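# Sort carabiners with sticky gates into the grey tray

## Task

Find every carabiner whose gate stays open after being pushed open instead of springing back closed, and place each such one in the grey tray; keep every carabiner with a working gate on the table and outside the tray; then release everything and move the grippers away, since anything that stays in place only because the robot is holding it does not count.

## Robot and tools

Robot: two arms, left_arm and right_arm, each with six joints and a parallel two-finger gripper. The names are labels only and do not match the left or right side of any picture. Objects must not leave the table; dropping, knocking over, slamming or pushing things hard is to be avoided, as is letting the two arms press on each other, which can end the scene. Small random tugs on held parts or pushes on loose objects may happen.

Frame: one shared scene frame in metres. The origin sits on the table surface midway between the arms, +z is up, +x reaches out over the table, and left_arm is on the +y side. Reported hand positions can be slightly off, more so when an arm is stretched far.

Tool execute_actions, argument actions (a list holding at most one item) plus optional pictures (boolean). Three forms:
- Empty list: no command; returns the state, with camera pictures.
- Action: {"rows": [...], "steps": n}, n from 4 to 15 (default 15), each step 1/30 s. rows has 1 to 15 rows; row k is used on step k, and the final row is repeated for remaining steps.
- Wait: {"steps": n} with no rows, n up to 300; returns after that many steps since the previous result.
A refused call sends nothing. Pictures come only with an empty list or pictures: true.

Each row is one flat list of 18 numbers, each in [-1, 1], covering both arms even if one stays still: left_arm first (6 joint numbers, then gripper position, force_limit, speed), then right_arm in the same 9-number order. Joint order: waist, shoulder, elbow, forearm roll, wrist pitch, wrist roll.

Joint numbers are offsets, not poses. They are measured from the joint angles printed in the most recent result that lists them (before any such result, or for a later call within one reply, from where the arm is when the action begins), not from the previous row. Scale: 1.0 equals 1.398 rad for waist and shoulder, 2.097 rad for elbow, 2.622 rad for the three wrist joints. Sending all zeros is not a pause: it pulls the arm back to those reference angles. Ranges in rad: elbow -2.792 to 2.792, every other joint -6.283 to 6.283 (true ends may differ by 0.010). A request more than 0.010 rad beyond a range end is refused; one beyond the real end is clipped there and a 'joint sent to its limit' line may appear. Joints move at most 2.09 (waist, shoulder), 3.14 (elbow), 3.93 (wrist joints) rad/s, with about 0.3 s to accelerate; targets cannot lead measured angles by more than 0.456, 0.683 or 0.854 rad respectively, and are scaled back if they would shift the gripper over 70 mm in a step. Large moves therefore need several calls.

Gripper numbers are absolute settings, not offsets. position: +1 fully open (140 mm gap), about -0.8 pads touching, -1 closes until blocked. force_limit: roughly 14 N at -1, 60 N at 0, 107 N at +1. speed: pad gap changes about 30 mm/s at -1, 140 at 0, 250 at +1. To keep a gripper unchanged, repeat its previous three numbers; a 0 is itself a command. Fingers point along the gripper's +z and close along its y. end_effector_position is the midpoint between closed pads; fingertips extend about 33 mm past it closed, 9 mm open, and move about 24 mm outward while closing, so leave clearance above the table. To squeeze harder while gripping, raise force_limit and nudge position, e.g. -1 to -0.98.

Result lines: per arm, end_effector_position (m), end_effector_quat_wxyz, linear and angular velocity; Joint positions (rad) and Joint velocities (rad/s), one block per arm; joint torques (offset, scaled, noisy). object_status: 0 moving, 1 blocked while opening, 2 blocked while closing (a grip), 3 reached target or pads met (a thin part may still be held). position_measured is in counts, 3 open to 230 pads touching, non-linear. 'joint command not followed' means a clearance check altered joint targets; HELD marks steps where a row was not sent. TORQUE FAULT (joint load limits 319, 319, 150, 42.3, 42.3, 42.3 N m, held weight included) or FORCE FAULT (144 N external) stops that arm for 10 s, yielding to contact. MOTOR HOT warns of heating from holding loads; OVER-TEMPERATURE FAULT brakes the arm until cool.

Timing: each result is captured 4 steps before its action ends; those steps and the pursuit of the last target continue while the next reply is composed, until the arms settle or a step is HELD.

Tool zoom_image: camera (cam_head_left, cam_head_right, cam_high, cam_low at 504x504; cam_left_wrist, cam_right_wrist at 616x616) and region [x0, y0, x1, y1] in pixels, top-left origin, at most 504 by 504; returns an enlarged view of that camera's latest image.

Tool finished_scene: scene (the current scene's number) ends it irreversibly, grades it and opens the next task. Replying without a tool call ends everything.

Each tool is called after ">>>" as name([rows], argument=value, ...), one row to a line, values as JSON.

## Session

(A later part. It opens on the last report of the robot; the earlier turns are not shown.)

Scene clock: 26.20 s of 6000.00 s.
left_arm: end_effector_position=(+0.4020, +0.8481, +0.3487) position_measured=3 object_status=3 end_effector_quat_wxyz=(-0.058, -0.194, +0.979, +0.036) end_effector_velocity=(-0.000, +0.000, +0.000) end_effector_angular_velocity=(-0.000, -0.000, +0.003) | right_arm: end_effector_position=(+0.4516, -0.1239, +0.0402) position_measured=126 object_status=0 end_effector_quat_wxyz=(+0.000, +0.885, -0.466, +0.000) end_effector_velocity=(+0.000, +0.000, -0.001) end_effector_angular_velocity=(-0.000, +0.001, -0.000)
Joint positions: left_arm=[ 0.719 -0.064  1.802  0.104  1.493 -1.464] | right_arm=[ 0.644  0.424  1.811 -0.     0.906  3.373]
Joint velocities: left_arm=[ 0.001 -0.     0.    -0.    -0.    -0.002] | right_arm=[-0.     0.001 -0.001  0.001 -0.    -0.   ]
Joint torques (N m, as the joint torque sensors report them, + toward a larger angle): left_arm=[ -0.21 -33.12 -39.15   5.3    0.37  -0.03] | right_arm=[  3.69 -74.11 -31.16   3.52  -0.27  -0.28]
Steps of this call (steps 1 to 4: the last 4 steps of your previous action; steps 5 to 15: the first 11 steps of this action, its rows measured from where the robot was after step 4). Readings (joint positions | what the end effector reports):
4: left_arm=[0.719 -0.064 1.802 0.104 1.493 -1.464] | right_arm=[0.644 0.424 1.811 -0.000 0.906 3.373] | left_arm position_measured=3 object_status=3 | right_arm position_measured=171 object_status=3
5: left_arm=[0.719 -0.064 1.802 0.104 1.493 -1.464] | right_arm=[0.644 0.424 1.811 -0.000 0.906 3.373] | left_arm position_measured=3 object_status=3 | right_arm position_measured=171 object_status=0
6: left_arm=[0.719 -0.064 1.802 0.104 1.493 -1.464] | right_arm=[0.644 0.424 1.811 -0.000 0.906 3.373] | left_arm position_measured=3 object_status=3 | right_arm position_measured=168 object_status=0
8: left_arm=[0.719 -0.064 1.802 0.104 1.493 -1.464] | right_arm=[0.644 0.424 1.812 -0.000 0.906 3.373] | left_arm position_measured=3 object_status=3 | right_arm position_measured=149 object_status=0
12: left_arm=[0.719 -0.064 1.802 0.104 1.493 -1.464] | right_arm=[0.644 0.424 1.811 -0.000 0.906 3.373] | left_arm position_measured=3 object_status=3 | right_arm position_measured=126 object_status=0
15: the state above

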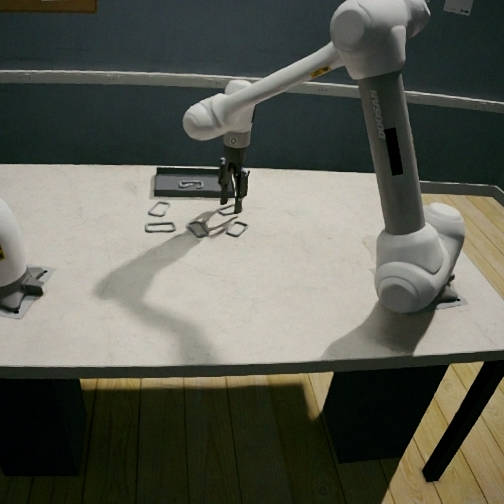

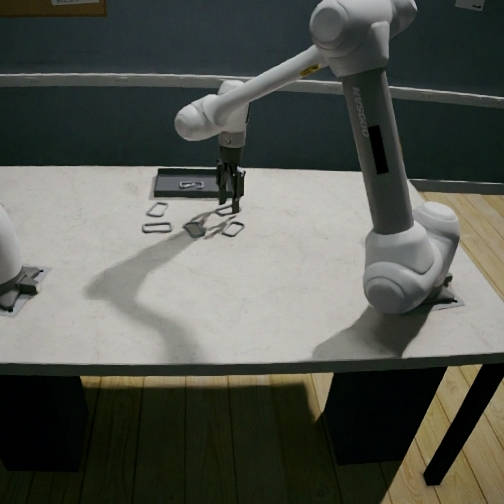

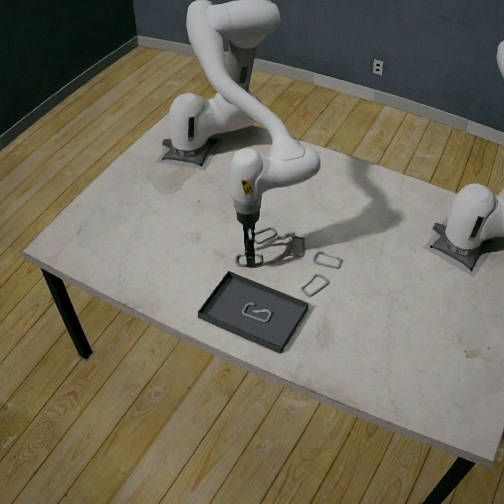

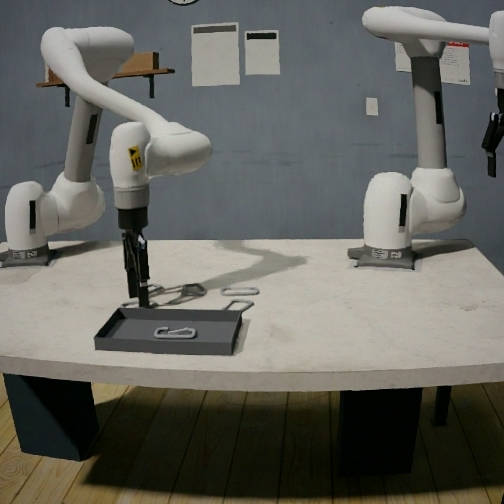

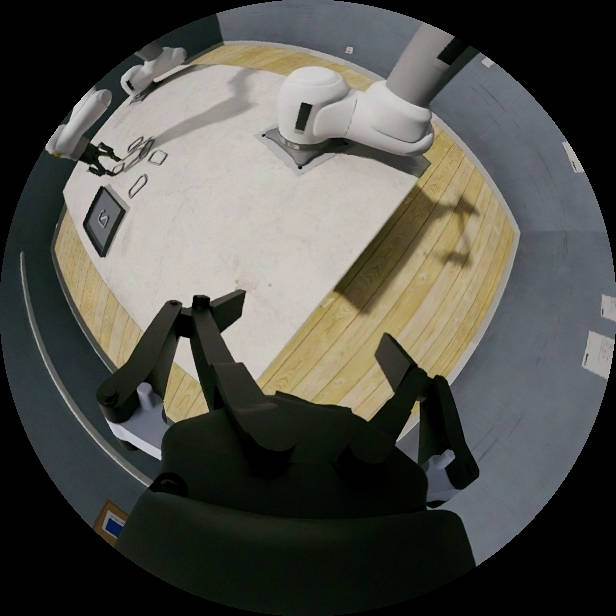

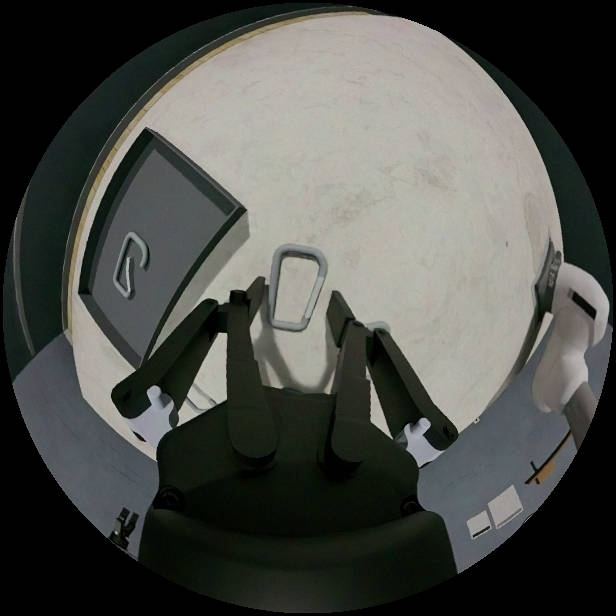

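>>> execute_actions([
  {"rows":[[0,0,0,0,0,0,1,0,0,0,-0.028,-0.015,0,0.027,0,0.03,0,0.3],[0,0,0,0,0,0,1,0,0,0,-0.028,-0.015,0,0.027,0,0.03,0,0.3],[0,0,0,0,0,0,1,0,0,0,-0.028,-0.015,0,0.027,0,0.03,0,0.3],[0,0,0,0,0,0,1,0,0,0,-0.028,-0.015,0,0.027,0,0.03,0,0.3],[0,0,0,0,0,0,1,0,0,0,-0.028,-0.015,0,0.027,0,0.03,0,0.3],[0,0,0,0,0,0,1,0,0,0.0953,-0.1007,0.0663,0,0.001,-0.064,0.03,0,0.3]],"steps":15},
])

>>> execute_actions([
  {"steps":14},
], pictures=true)

>>> zoom_image(camera="cam_right_wrist", region=[200, 180, 420, 400])

Scene clock: 26.90 s of 6000.00 s.
left_arm: end_effector_position=(+0.4020, +0.8481, +0.3487) position_measured=3 object_status=3 end_effector_quat_wxyz=(-0.058, -0.194, +0.979, +0.036) end_effector_velocity=(+0.000, -0.000, +0.000) end_effector_angular_velocity=(-0.001, -0.001, -0.001) | right_arm: end_effector_position=(+0.3926, -0.1263, +0.0756) position_measured=126 object_status=3 end_effector_quat_wxyz=(-0.000, +0.916, -0.401, +0.000) end_effector_velocity=(-0.419, -0.043, -0.024) end_effector_angular_velocity=(-0.008, +0.006, +1.024)
Joint positions: left_arm=[ 0.719 -0.064  1.802  0.104  1.493 -1.464] | right_arm=[ 0.708  0.338  1.863 -0.     0.94   3.292]
Joint velocities: left_arm=[-0.    -0.    -0.    -0.001 -0.     0.001] | right_arm=[ 0.457 -0.352  0.565  0.    -0.204 -0.567]
Joint torques (N m, as the joint torque sensors report them, + toward a larger angle): left_arm=[ -0.18 -32.01 -39.24   5.37   0.38  -0.05] | right_arm=[ -4.85 -72.45 -38.53   4.2   -0.35  -0.26]
Steps of this call (steps 1 to 4: the last 4 steps of your previous action; steps 5 to 10: the robot went on to your last target; steps 11 to 21: the first 11 steps of this action). Readings (joint positions | what the end effector reports):
11: left_arm=[0.719 -0.064 1.802 0.104 1.493 -1.464] | right_arm=[0.644 0.424 1.811 -0.000 0.906 3.373] | left_arm position_measured=3 object_status=3 | right_arm position_measured=126 object_status=3
12: left_arm=[0.719 -0.064 1.802 0.104 1.493 -1.464] | right_arm=[0.644 0.421 1.808 -0.000 0.912 3.373] | left_arm position_measured=3 object_status=3 | right_arm position_measured=126 object_status=3
14: left_arm=[0.719 -0.064 1.802 0.104 1.493 -1.464] | right_arm=[0.644 0.402 1.792 -0.000 0.948 3.373] | left_arm position_measured=3 object_status=3 | right_arm position_measured=126 object_status=3
18: left_arm=[0.719 -0.064 1.802 0.104 1.493 -1.464] | right_arm=[0.657 0.375 1.798 -0.000 0.963 3.356] | left_arm position_measured=3 object_status=3 | right_arm position_measured=126 object_status=3
21: the state above

Scene clock: 27.37 s of 6000.00 s.
left_arm: end_effector_position=(+0.4020, +0.8481, +0.3487) position_measured=3 object_status=3 end_effector_quat_wxyz=(-0.058, -0.194, +0.979, +0.036) end_effector_velocity=(+0.000, +0.001, -0.001) end_effector_angular_velocity=(-0.001, +0.002, +0.002) | right_arm: end_effector_position=(+0.3301, -0.1369, +0.0712) position_measured=126 object_status=3 end_effector_quat_wxyz=(+0.001, +0.945, -0.328, -0.000) end_effector_velocity=(-0.001, -0.000, +0.001) end_effector_angular_velocity=(+0.000, -0.001, +0.004)
Joint positions: left_arm=[ 0.719 -0.064  1.802  0.104  1.493 -1.464] | right_arm=[ 0.777  0.284  1.95  -0.     0.909  3.205]
Joint velocities: left_arm=[ 0.001  0.002  0.    -0.    -0.    -0.001] | right_arm=[ 0.002 -0.002  0.002 -0.    -0.    -0.002]
Joint torques (N m, as the joint torque sensors report them, + toward a larger angle): left_arm=[ -0.41 -32.13 -39.14   5.35   0.36   0.01] | right_arm=[  2.81 -62.76 -30.93   3.79  -0.3   -0.55]
Kept back: nothing.
Steps of this call (steps 1 to 4: the last 4 steps of your previous action; steps 5 to 14: the robot went on to your last target). Readings (joint positions | what the end effector reports):
1: left_arm=[0.719 -0.064 1.802 0.104 1.493 -1.464] | right_arm=[0.723 0.326 1.882 -0.000 0.933 3.273] | left_arm position_measured=3 object_status=3 | right_arm position_measured=126 object_status=3
2: left_arm=[0.719 -0.064 1.802 0.104 1.493 -1.464] | right_arm=[0.738 0.314 1.901 -0.000 0.927 3.255] | left_arm position_measured=3 object_status=3 | right_arm position_measured=126 object_status=3
4: left_arm=[0.719 -0.064 1.802 0.104 1.493 -1.464] | right_arm=[0.762 0.295 1.931 -0.000 0.916 3.225] | left_arm position_measured=3 object_status=3 | right_arm position_measured=126 object_status=3
8: left_arm=[0.719 -0.064 1.802 0.104 1.493 -1.464] | right_arm=[0.776 0.285 1.948 -0.000 0.910 3.207] | left_arm position_measured=3 object_status=3 | right_arm position_measured=126 object_status=3
14: the state above

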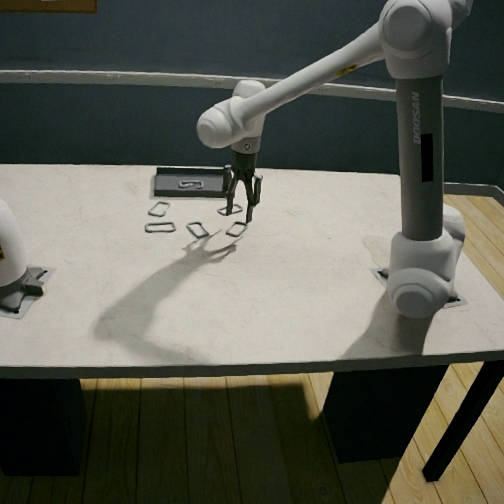

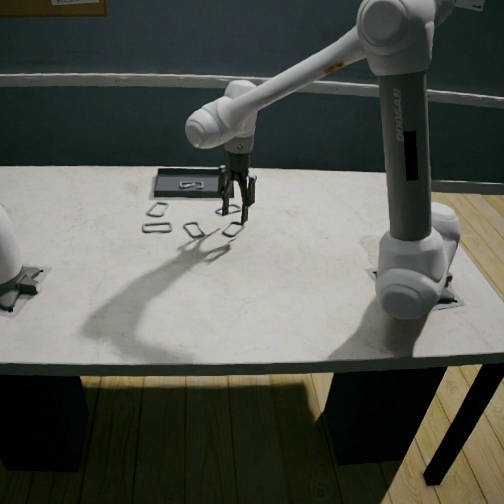

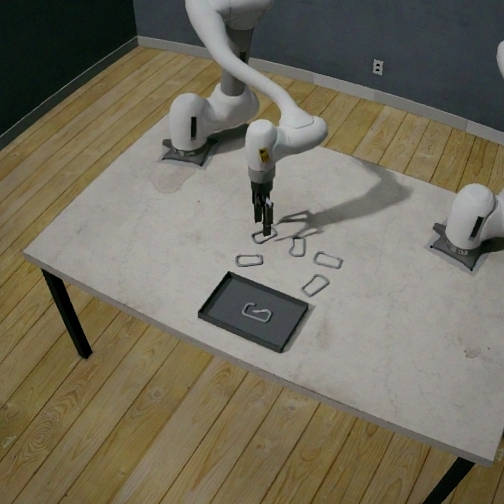

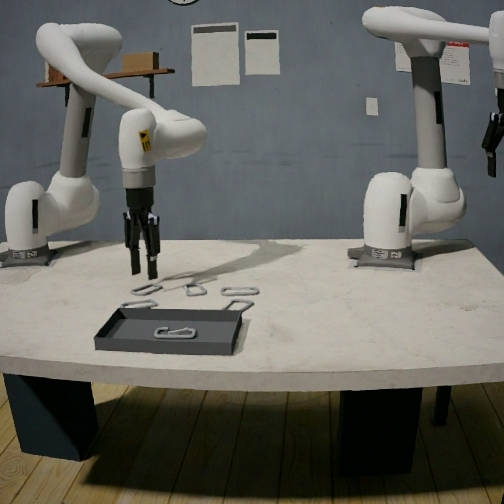

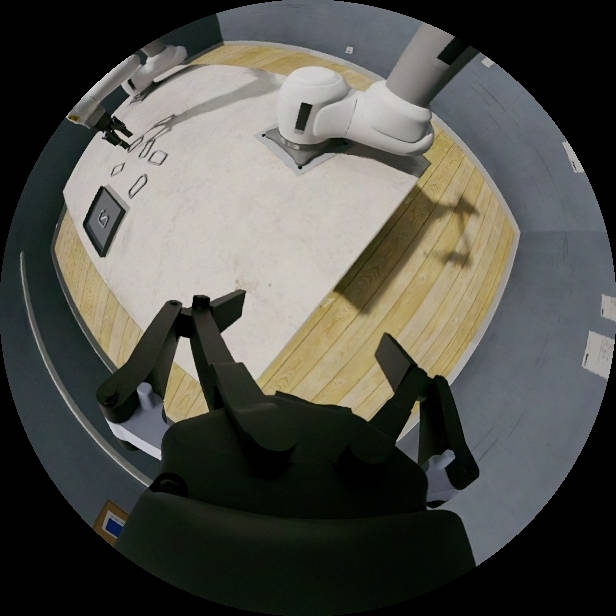

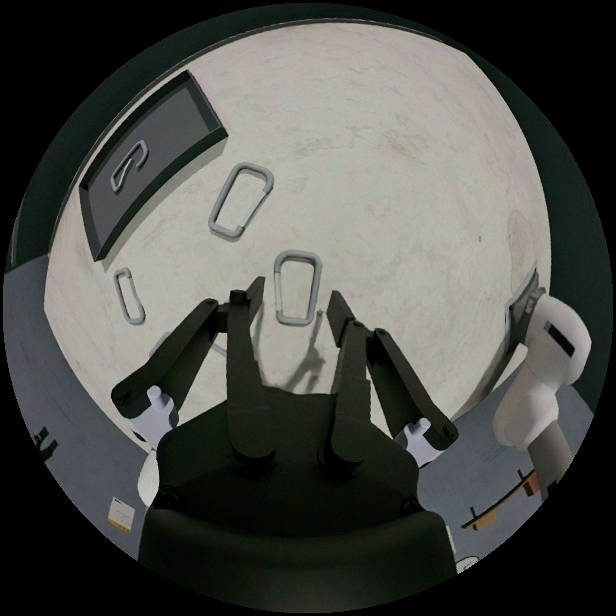

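Region (200, 180, 420, 400) of cam_right_wrist's 616x616 image, scaled by 2.291, with more detail than that image has.

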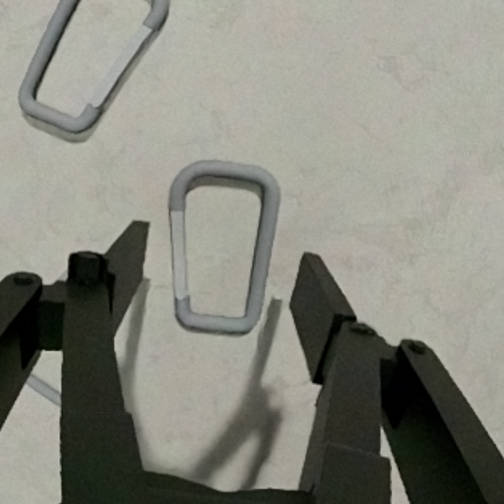

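>>> execute_actions([
  {"rows":[[0,0,0,0,0,0,1,0,0,0.008,0.0021,-0.002,0,0.0005,0.0043,0.03,0,0.3],[0,0,0,0,0,0,1,0,0,0.008,0.0021,-0.002,0,0.0005,0.0043,0.03,0,0.3],[0,0,0,0,0,0,1,0,0,0.008,0.0021,-0.002,0,0.0005,0.0043,0.03,0,0.3],[0,0,0,0,0,0,1,0,0,0.008,0.0021,-0.002,0,0.0005,0.0043,0.03,0,0.3],[0,0,0,0,0,0,1,0,0,0.008,0.0268,0.01,0,-0.0223,0.0043,0.03,0,0.3]],"steps":15},
])

>>> execute_actions([
  {"rows":[[0,0,0,0,0,0,1,0,0,0,0,0,0,0,0,-0.33,-0.3,0]],"steps":15},
], pictures=true)

>>> zoom_image(camera="cam_right_wrist", region=[200, 180, 420, 400])

>>> execute_actions([
  {"rows":[[0,0,0,0,0,0,1,0,0,0,0,0,0,0,0,0.03,0,0.3]],"steps":15},
], pictures=true)

>>> zoom_image(camera="cam_right_wrist", region=[200, 180, 420, 400])

Scene clock: 28.10 s of 6000.00 s.
left_arm: end_effector_position=(+0.4020, +0.8481, +0.3487) position_measured=3 object_status=3 end_effector_quat_wxyz=(-0.058, -0.194, +0.979, +0.036) end_effector_velocity=(-0.000, +0.000, +0.000) end_effector_angular_velocity=(+0.001, +0.000, +0.001) | right_arm: end_effector_position=(+0.3250, -0.1322, +0.0414) position_measured=126 object_status=3 end_effector_quat_wxyz=(+0.001, +0.945, -0.328, -0.000) end_effector_velocity=(-0.000, +0.002, -0.032) end_effector_angular_velocity=(+0.007, -0.005, +0.001)
Joint positions: left_arm=[ 0.719 -0.064  1.802  0.104  1.493 -1.464] | right_arm=[ 0.788  0.319  1.969 -0.     0.855  3.216]
Joint velocities: left_arm=[ 0.    -0.    -0.     0.001 -0.    -0.   ] | right_arm=[ 0.003  0.036  0.024 -0.001 -0.068  0.002]
Joint torques (N m, as the joint torque sensors report them, + toward a larger angle): left_arm=[  0.09 -31.87 -38.97   5.41   0.33   0.09] | right_arm=[  2.48 -71.01 -32.89   3.81   0.26  -0.4 ]
Steps of this call (steps 1 to 11: the robot went on to your last target; steps 12 to 22: the first 11 steps of this action). Readings (joint positions | what the end effector reports):
12: left_arm=[0.719 -0.064 1.802 0.104 1.493 -1.464] | right_arm=[0.777 0.284 1.950 -0.000 0.909 3.205] | left_arm position_measured=3 object_status=3 | right_arm position_measured=126 object_status=3
13: left_arm=[0.719 -0.064 1.802 0.104 1.493 -1.464] | right_arm=[0.780 0.284 1.950 -0.000 0.909 3.207] | left_arm position_measured=3 object_status=3 | right_arm position_measured=126 object_status=3
15: left_arm=[0.719 -0.064 1.802 0.104 1.493 -1.464] | right_arm=[0.785 0.285 1.947 -0.000 0.909 3.213] | left_arm position_measured=3 object_status=3 | right_arm position_measured=126 object_status=3
19: left_arm=[0.719 -0.064 1.802 0.104 1.493 -1.464] | right_arm=[0.788 0.308 1.961 -0.000 0.874 3.216] | left_arm position_measured=3 object_status=3 | right_arm position_measured=126 object_status=3
22: the state above

Scene clock: 28.60 s of 6000.00 s.
left_arm: end_effector_position=(+0.4020, +0.8481, +0.3487) position_measured=3 object_status=3 end_effector_quat_wxyz=(-0.058, -0.194, +0.979, +0.036) end_effector_velocity=(+0.000, +0.000, -0.001) end_effector_angular_velocity=(-0.001, +0.002, -0.000) | right_arm: end_effector_position=(+0.3251, -0.1321, +0.0396) position_measured=171 object_status=0 end_effector_quat_wxyz=(+0.000, +0.945, -0.328, +0.000) end_effector_velocity=(-0.001, -0.000, -0.000) end_effector_angular_velocity=(-0.001, +0.002, -0.000)
Joint positions: left_arm=[ 0.719 -0.064  1.802  0.104  1.493 -1.464] | right_arm=[ 0.788  0.321  1.97  -0.     0.851  3.217]
Joint velocities: left_arm=[ 0.001  0.002 -0.     0.     0.     0.001] | right_arm=[ 0.     0.     0.001  0.001  0.001 -0.   ]
Joint torques (N m, as the joint torque sensors report them, + toward a larger angle): left_arm=[  0.01 -32.29 -39.12   5.5    0.4    0.02] | right_arm=[  2.99 -21.86 -11.56   2.88  -6.52  -0.51]
Steps of this call (steps 1 to 4: the last 4 steps of your previous action; steps 5 to 15: the first 11 steps of this action, its rows measured from where the robot was after step 4). Readings (joint positions | what the end effector reports):
4: left_arm=[0.719 -0.064 1.802 0.104 1.493 -1.464] | right_arm=[0.788 0.321 1.971 -0.000 0.851 3.217] | left_arm position_measured=3 object_status=3 | right_arm position_measured=126 object_status=3
5: left_arm=[0.719 -0.064 1.802 0.104 1.493 -1.464] | right_arm=[0.788 0.321 1.971 -0.000 0.851 3.217] | left_arm position_measured=3 object_status=3 | right_arm position_measured=126 object_status=0
6: left_arm=[0.719 -0.064 1.802 0.104 1.493 -1.464] | right_arm=[0.788 0.321 1.971 -0.000 0.851 3.217] | left_arm position_measured=3 object_status=3 | right_arm position_measured=128 object_status=0
8: left_arm=[0.719 -0.064 1.802 0.104 1.493 -1.464] | right_arm=[0.788 0.321 1.971 -0.000 0.851 3.217] | left_arm position_measured=3 object_status=3 | right_arm position_measured=143 object_status=0
12: left_arm=[0.719 -0.064 1.802 0.104 1.493 -1.464] | right_arm=[0.788 0.321 1.970 -0.000 0.851 3.217] | left_arm position_measured=3 object_status=3 | right_arm position_measured=171 object_status=0
15: the state above

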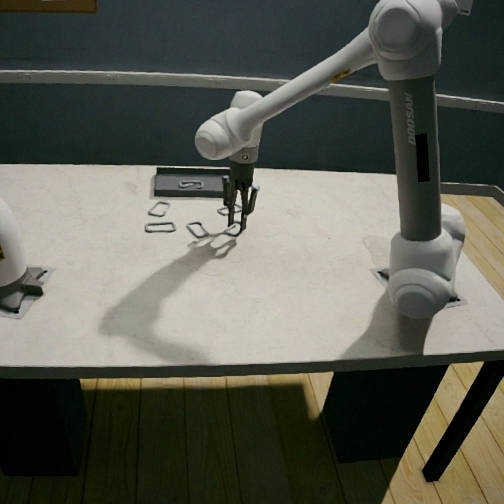

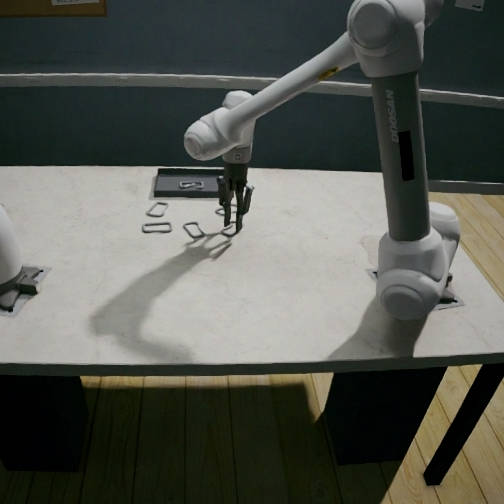

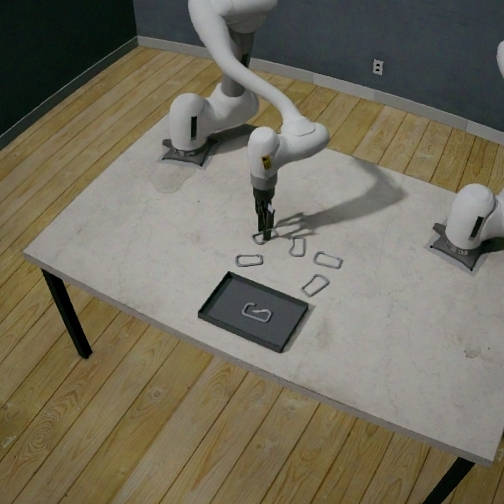

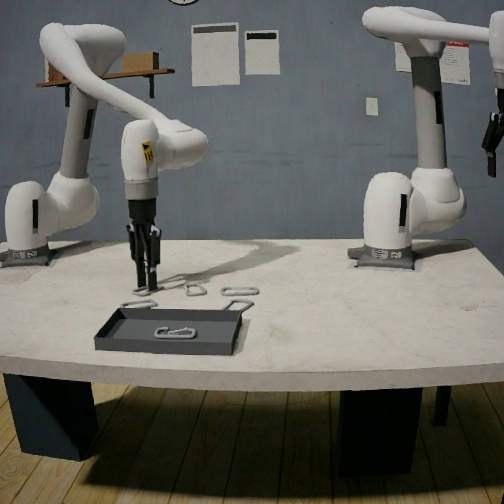

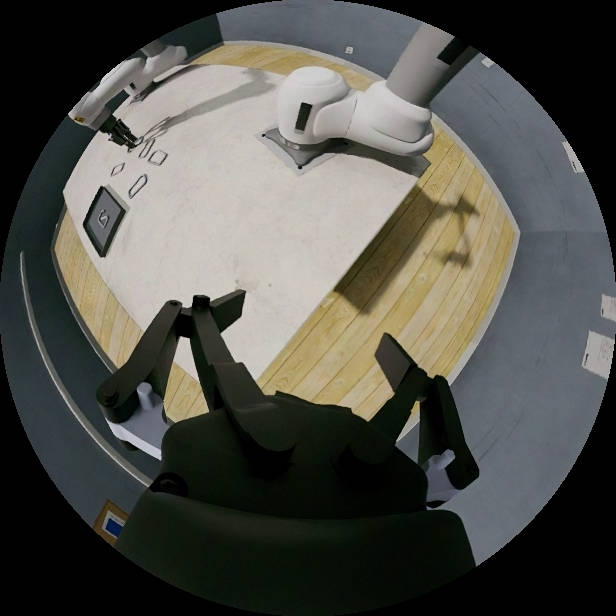

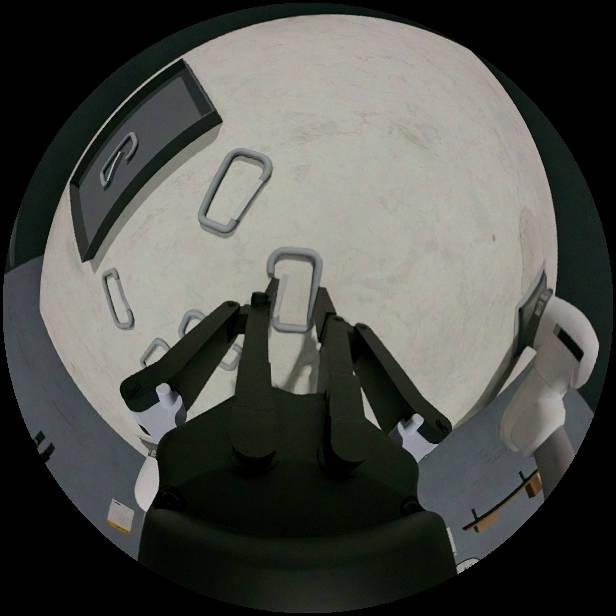

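Region (200, 180, 420, 400) of cam_right_wrist's 616x616 image, scaled by 2.291, with more detail than that image has.

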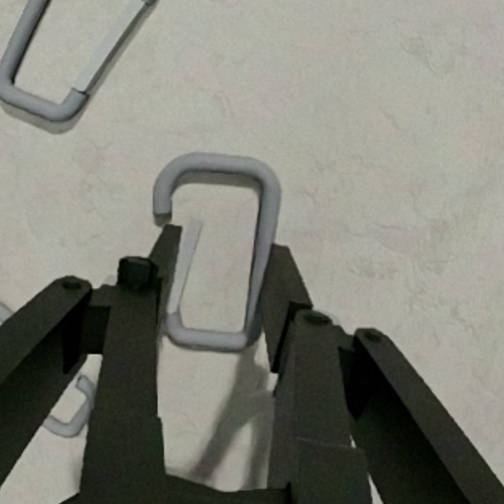

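Scene clock: 29.10 s of 6000.00 s.
left_arm: end_effector_position=(+0.4020, +0.8481, +0.3487) position_measured=3 object_status=3 end_effector_quat_wxyz=(-0.058, -0.194, +0.979, +0.036) end_effector_velocity=(-0.000, +0.000, +0.000) end_effector_angular_velocity=(+0.001, -0.000, +0.000) | right_arm: end_effector_position=(+0.3250, -0.1322, +0.0396) position_measured=126 object_status=0 end_effector_quat_wxyz=(+0.000, +0.945, -0.328, -0.000) end_effector_velocity=(+0.000, -0.000, +0.000) end_effector_angular_velocity=(-0.000, -0.000, +0.000)
Joint positions: left_arm=[ 0.719 -0.064  1.802  0.104  1.493 -1.464] | right_arm=[ 0.788  0.321  1.97  -0.     0.851  3.217]
Joint velocities: left_arm=[ 0.001 -0.001 -0.     0.001 -0.     0.   ] | right_arm=[-0.001 -0.    -0.    -0.     0.001 -0.001]
Joint torques (N m, as the joint torque sensors report them, + toward a larger angle): left_arm=[ -0.25 -32.32 -39.07   5.46   0.43   0.06] | right_arm=[  3.51 -64.63 -29.87   3.43  -0.17  -0.39]
Steps of this call (steps 1 to 4: the last 4 steps of your previous action; steps 5 to 15: the first 11 steps of this action, its rows measured from where the robot was after step 4). Readings (joint positions | what the end effector reports):
4: left_arm=[0.719 -0.064 1.802 0.104 1.493 -1.464] | right_arm=[0.788 0.321 1.970 -0.000 0.851 3.217] | left_arm position_measured=3 object_status=3 | right_arm position_measured=171 object_status=3
5: left_arm=[0.719 -0.064 1.802 0.104 1.493 -1.464] | right_arm=[0.788 0.321 1.970 -0.000 0.851 3.217] | left_arm position_measured=3 object_status=3 | right_arm position_measured=171 object_status=0
6: left_arm=[0.719 -0.064 1.802 0.104 1.493 -1.464] | right_arm=[0.788 0.321 1.971 -0.000 0.851 3.217] | left_arm position_measured=3 object_status=3 | right_arm position_measured=168 object_status=0
8: left_arm=[0.719 -0.064 1.802 0.104 1.493 -1.464] | right_arm=[0.788 0.321 1.971 -0.000 0.851 3.217] | left_arm position_measured=3 object_status=3 | right_arm position_measured=149 object_status=0
12: left_arm=[0.719 -0.064 1.802 0.104 1.493 -1.464] | right_arm=[0.788 0.321 1.971 -0.000 0.851 3.217] | left_arm position_measured=3 object_status=3 | right_arm position_measured=126 object_status=0
15: the state above

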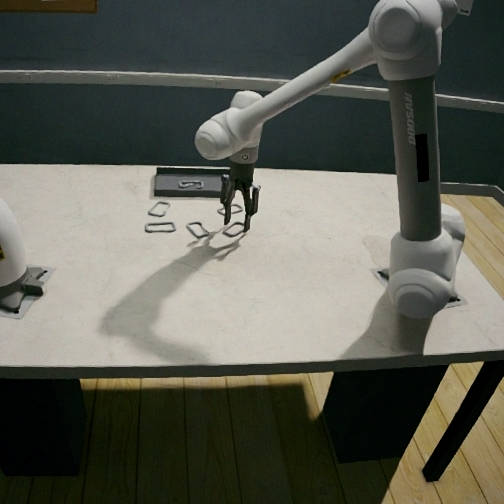

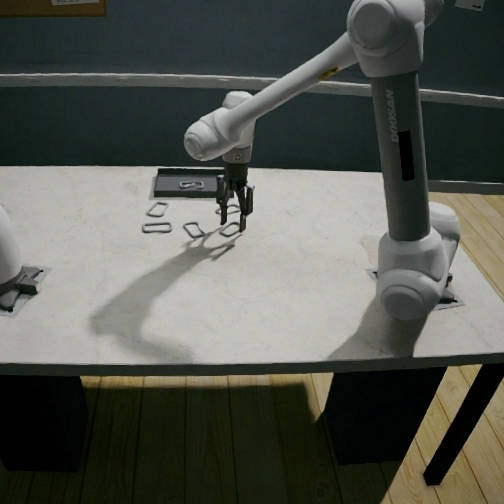

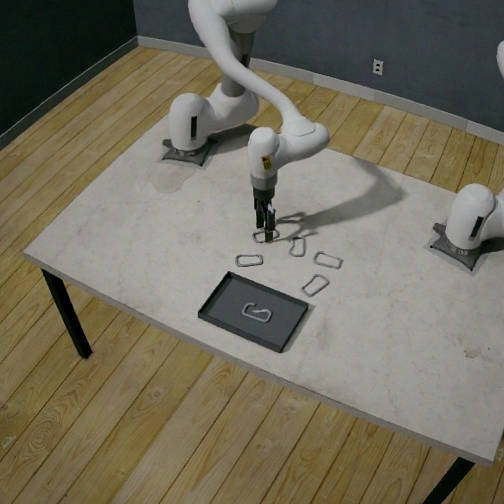

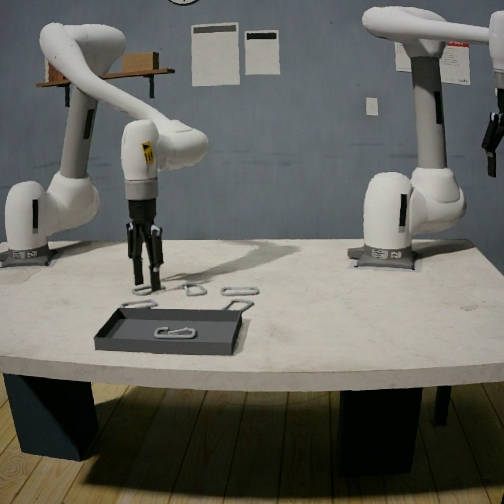

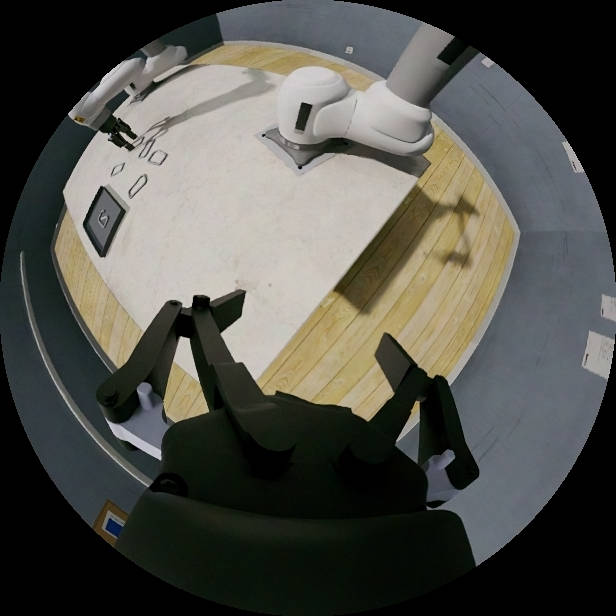

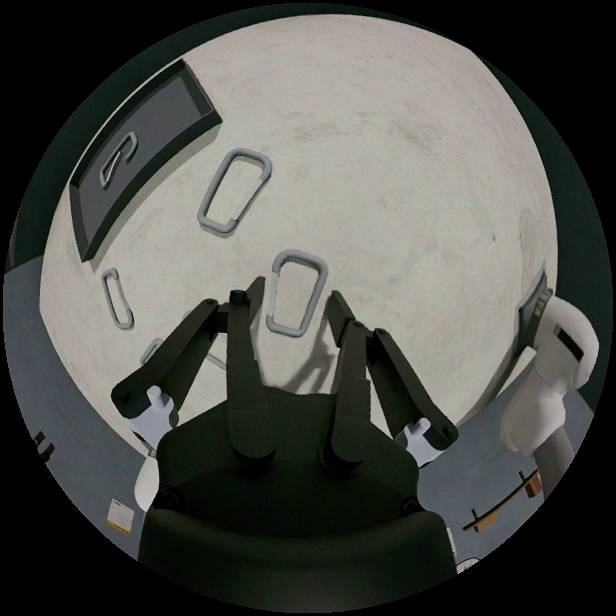

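Region (200, 180, 420, 400) of cam_right_wrist's 616x616 image, scaled by 2.291, with more detail than that image has.

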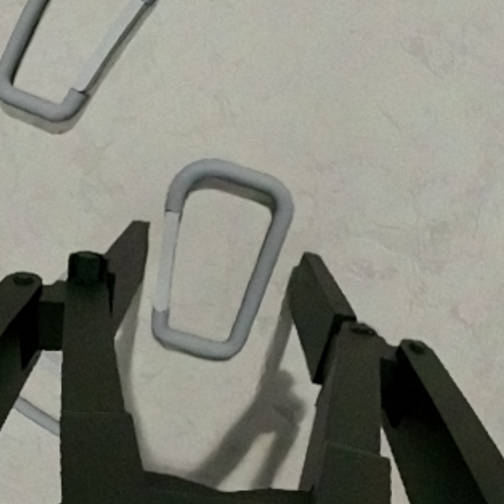

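>>> execute_actions([
  {"rows":[[0,0,0,0,0,0,1,0,0,0,-0.086,-0.04,0,0.078,0,0.03,0,0.3]],"steps":15},
])

>>> execute_actions([
  {"steps":8},
])

>>> finished_scene(scene=2)

Scene clock: 29.67 s of 6000.00 s.
left_arm: end_effector_position=(+0.4020, +0.8481, +0.3487) position_measured=3 object_status=3 end_effector_quat_wxyz=(-0.058, -0.194, +0.979, +0.036) end_effector_velocity=(+0.000, -0.000, -0.001) end_effector_angular_velocity=(-0.002, +0.001, -0.002) | right_arm: end_effector_position=(+0.3220, -0.1366, +0.1472) position_measured=126 object_status=3 end_effector_quat_wxyz=(+0.000, +0.945, -0.328, +0.000) end_effector_velocity=(-0.008, -0.011, +0.073) end_effector_angular_velocity=(-0.007, +0.004, -0.000)
Joint positions: left_arm=[ 0.719 -0.064  1.802  0.104  1.493 -1.464] | right_arm=[ 0.788  0.205  1.89  -0.     1.048  3.217]
Joint velocities: left_arm=[-0.001  0.002  0.    -0.001  0.     0.001] | right_arm=[ 0.001 -0.078 -0.052 -0.001  0.138  0.001]
Joint torques (N m, as the joint torque sensors report them, + toward a larger angle): left_arm=[ -0.26 -32.96 -39.01   5.42   0.38  -0.03] | right_arm=[  1.46 -39.05 -26.36   3.18  -0.16  -0.21]
Steps of this call (steps 1 to 4: the last 4 steps of your previous action; steps 5 to 6: the robot went on to your last target; steps 7 to 17: the first 11 steps of this action). Readings (joint positions | what the end effector reports):
7: left_arm=[0.719 -0.064 1.802 0.104 1.493 -1.464] | right_arm=[0.788 0.321 1.970 -0.000 0.852 3.217] | left_arm position_measured=3 object_status=3 | right_arm position_measured=126 object_status=3
8: left_arm=[0.719 -0.064 1.802 0.104 1.493 -1.464] | right_arm=[0.788 0.318 1.968 -0.000 0.858 3.217] | left_arm position_measured=3 object_status=3 | right_arm position_measured=126 object_status=3
10: left_arm=[0.719 -0.064 1.802 0.104 1.493 -1.464] | right_arm=[0.788 0.289 1.948 -0.000 0.906 3.217] | left_arm position_measured=3 object_status=3 | right_arm position_measured=126 object_status=3
14: left_arm=[0.719 -0.064 1.802 0.104 1.493 -1.464] | right_arm=[0.788 0.227 1.905 -0.000 1.011 3.217] | left_arm position_measured=3 object_status=3 | right_arm position_measured=126 object_status=3
17: the state above

Scene clock: 29.93 s of 6000.00 s.
left_arm: end_effector_position=(+0.4020, +0.8481, +0.3487) position_measured=3 object_status=3 end_effector_quat_wxyz=(-0.058, -0.194, +0.979, +0.036) end_effector_velocity=(-0.000, +0.000, -0.000) end_effector_angular_velocity=(-0.000, -0.000, +0.001) | right_arm: end_effector_position=(+0.3216, -0.1372, +0.1514) position_measured=126 object_status=3 end_effector_quat_wxyz=(+0.001, +0.945, -0.328, -0.000) end_effector_velocity=(+0.000, +0.000, +0.003) end_effector_angular_velocity=(+0.002, -0.001, -0.001)
Joint positions: left_arm=[ 0.719 -0.064  1.802  0.104  1.493 -1.464] | right_arm=[ 0.788  0.201  1.887 -0.     1.056  3.217]
Joint velocities: left_arm=[ 0.001  0.    -0.    -0.    -0.    -0.   ] | right_arm=[-0.    -0.004 -0.002  0.001  0.003  0.001]
Joint torques (N m, as the joint torque sensors report them, + toward a larger angle): left_arm=[ -0.15 -31.72 -39.16   5.48   0.4   -0.02] | right_arm=[  2.99 -57.68 -34.48   4.01   0.09  -0.22]
Kept back: nothing.
Steps of this call (steps 1 to 4: the last 4 steps of your previous action; steps 5 to 8: the robot went on to your last target). Readings (joint positions | what the end effector reports):
1: left_arm=[0.719 -0.064 1.802 0.104 1.493 -1.464] | right_arm=[0.788 0.203 1.889 -0.000 1.051 3.217] | left_arm position_measured=3 object_status=3 | right_arm position_measured=126 object_status=3
2: left_arm=[0.719 -0.064 1.802 0.104 1.493 -1.464] | right_arm=[0.788 0.202 1.888 -0.000 1.053 3.217] | left_arm position_measured=3 object_status=3 | right_arm position_measured=126 object_status=3
4: left_arm=[0.719 -0.064 1.802 0.104 1.493 -1.464] | right_arm=[0.788 0.201 1.887 -0.000 1.055 3.217] | left_arm position_measured=3 object_status=3 | right_arm position_measured=126 object_status=3
8: the state above

The scene is finished: the task was done.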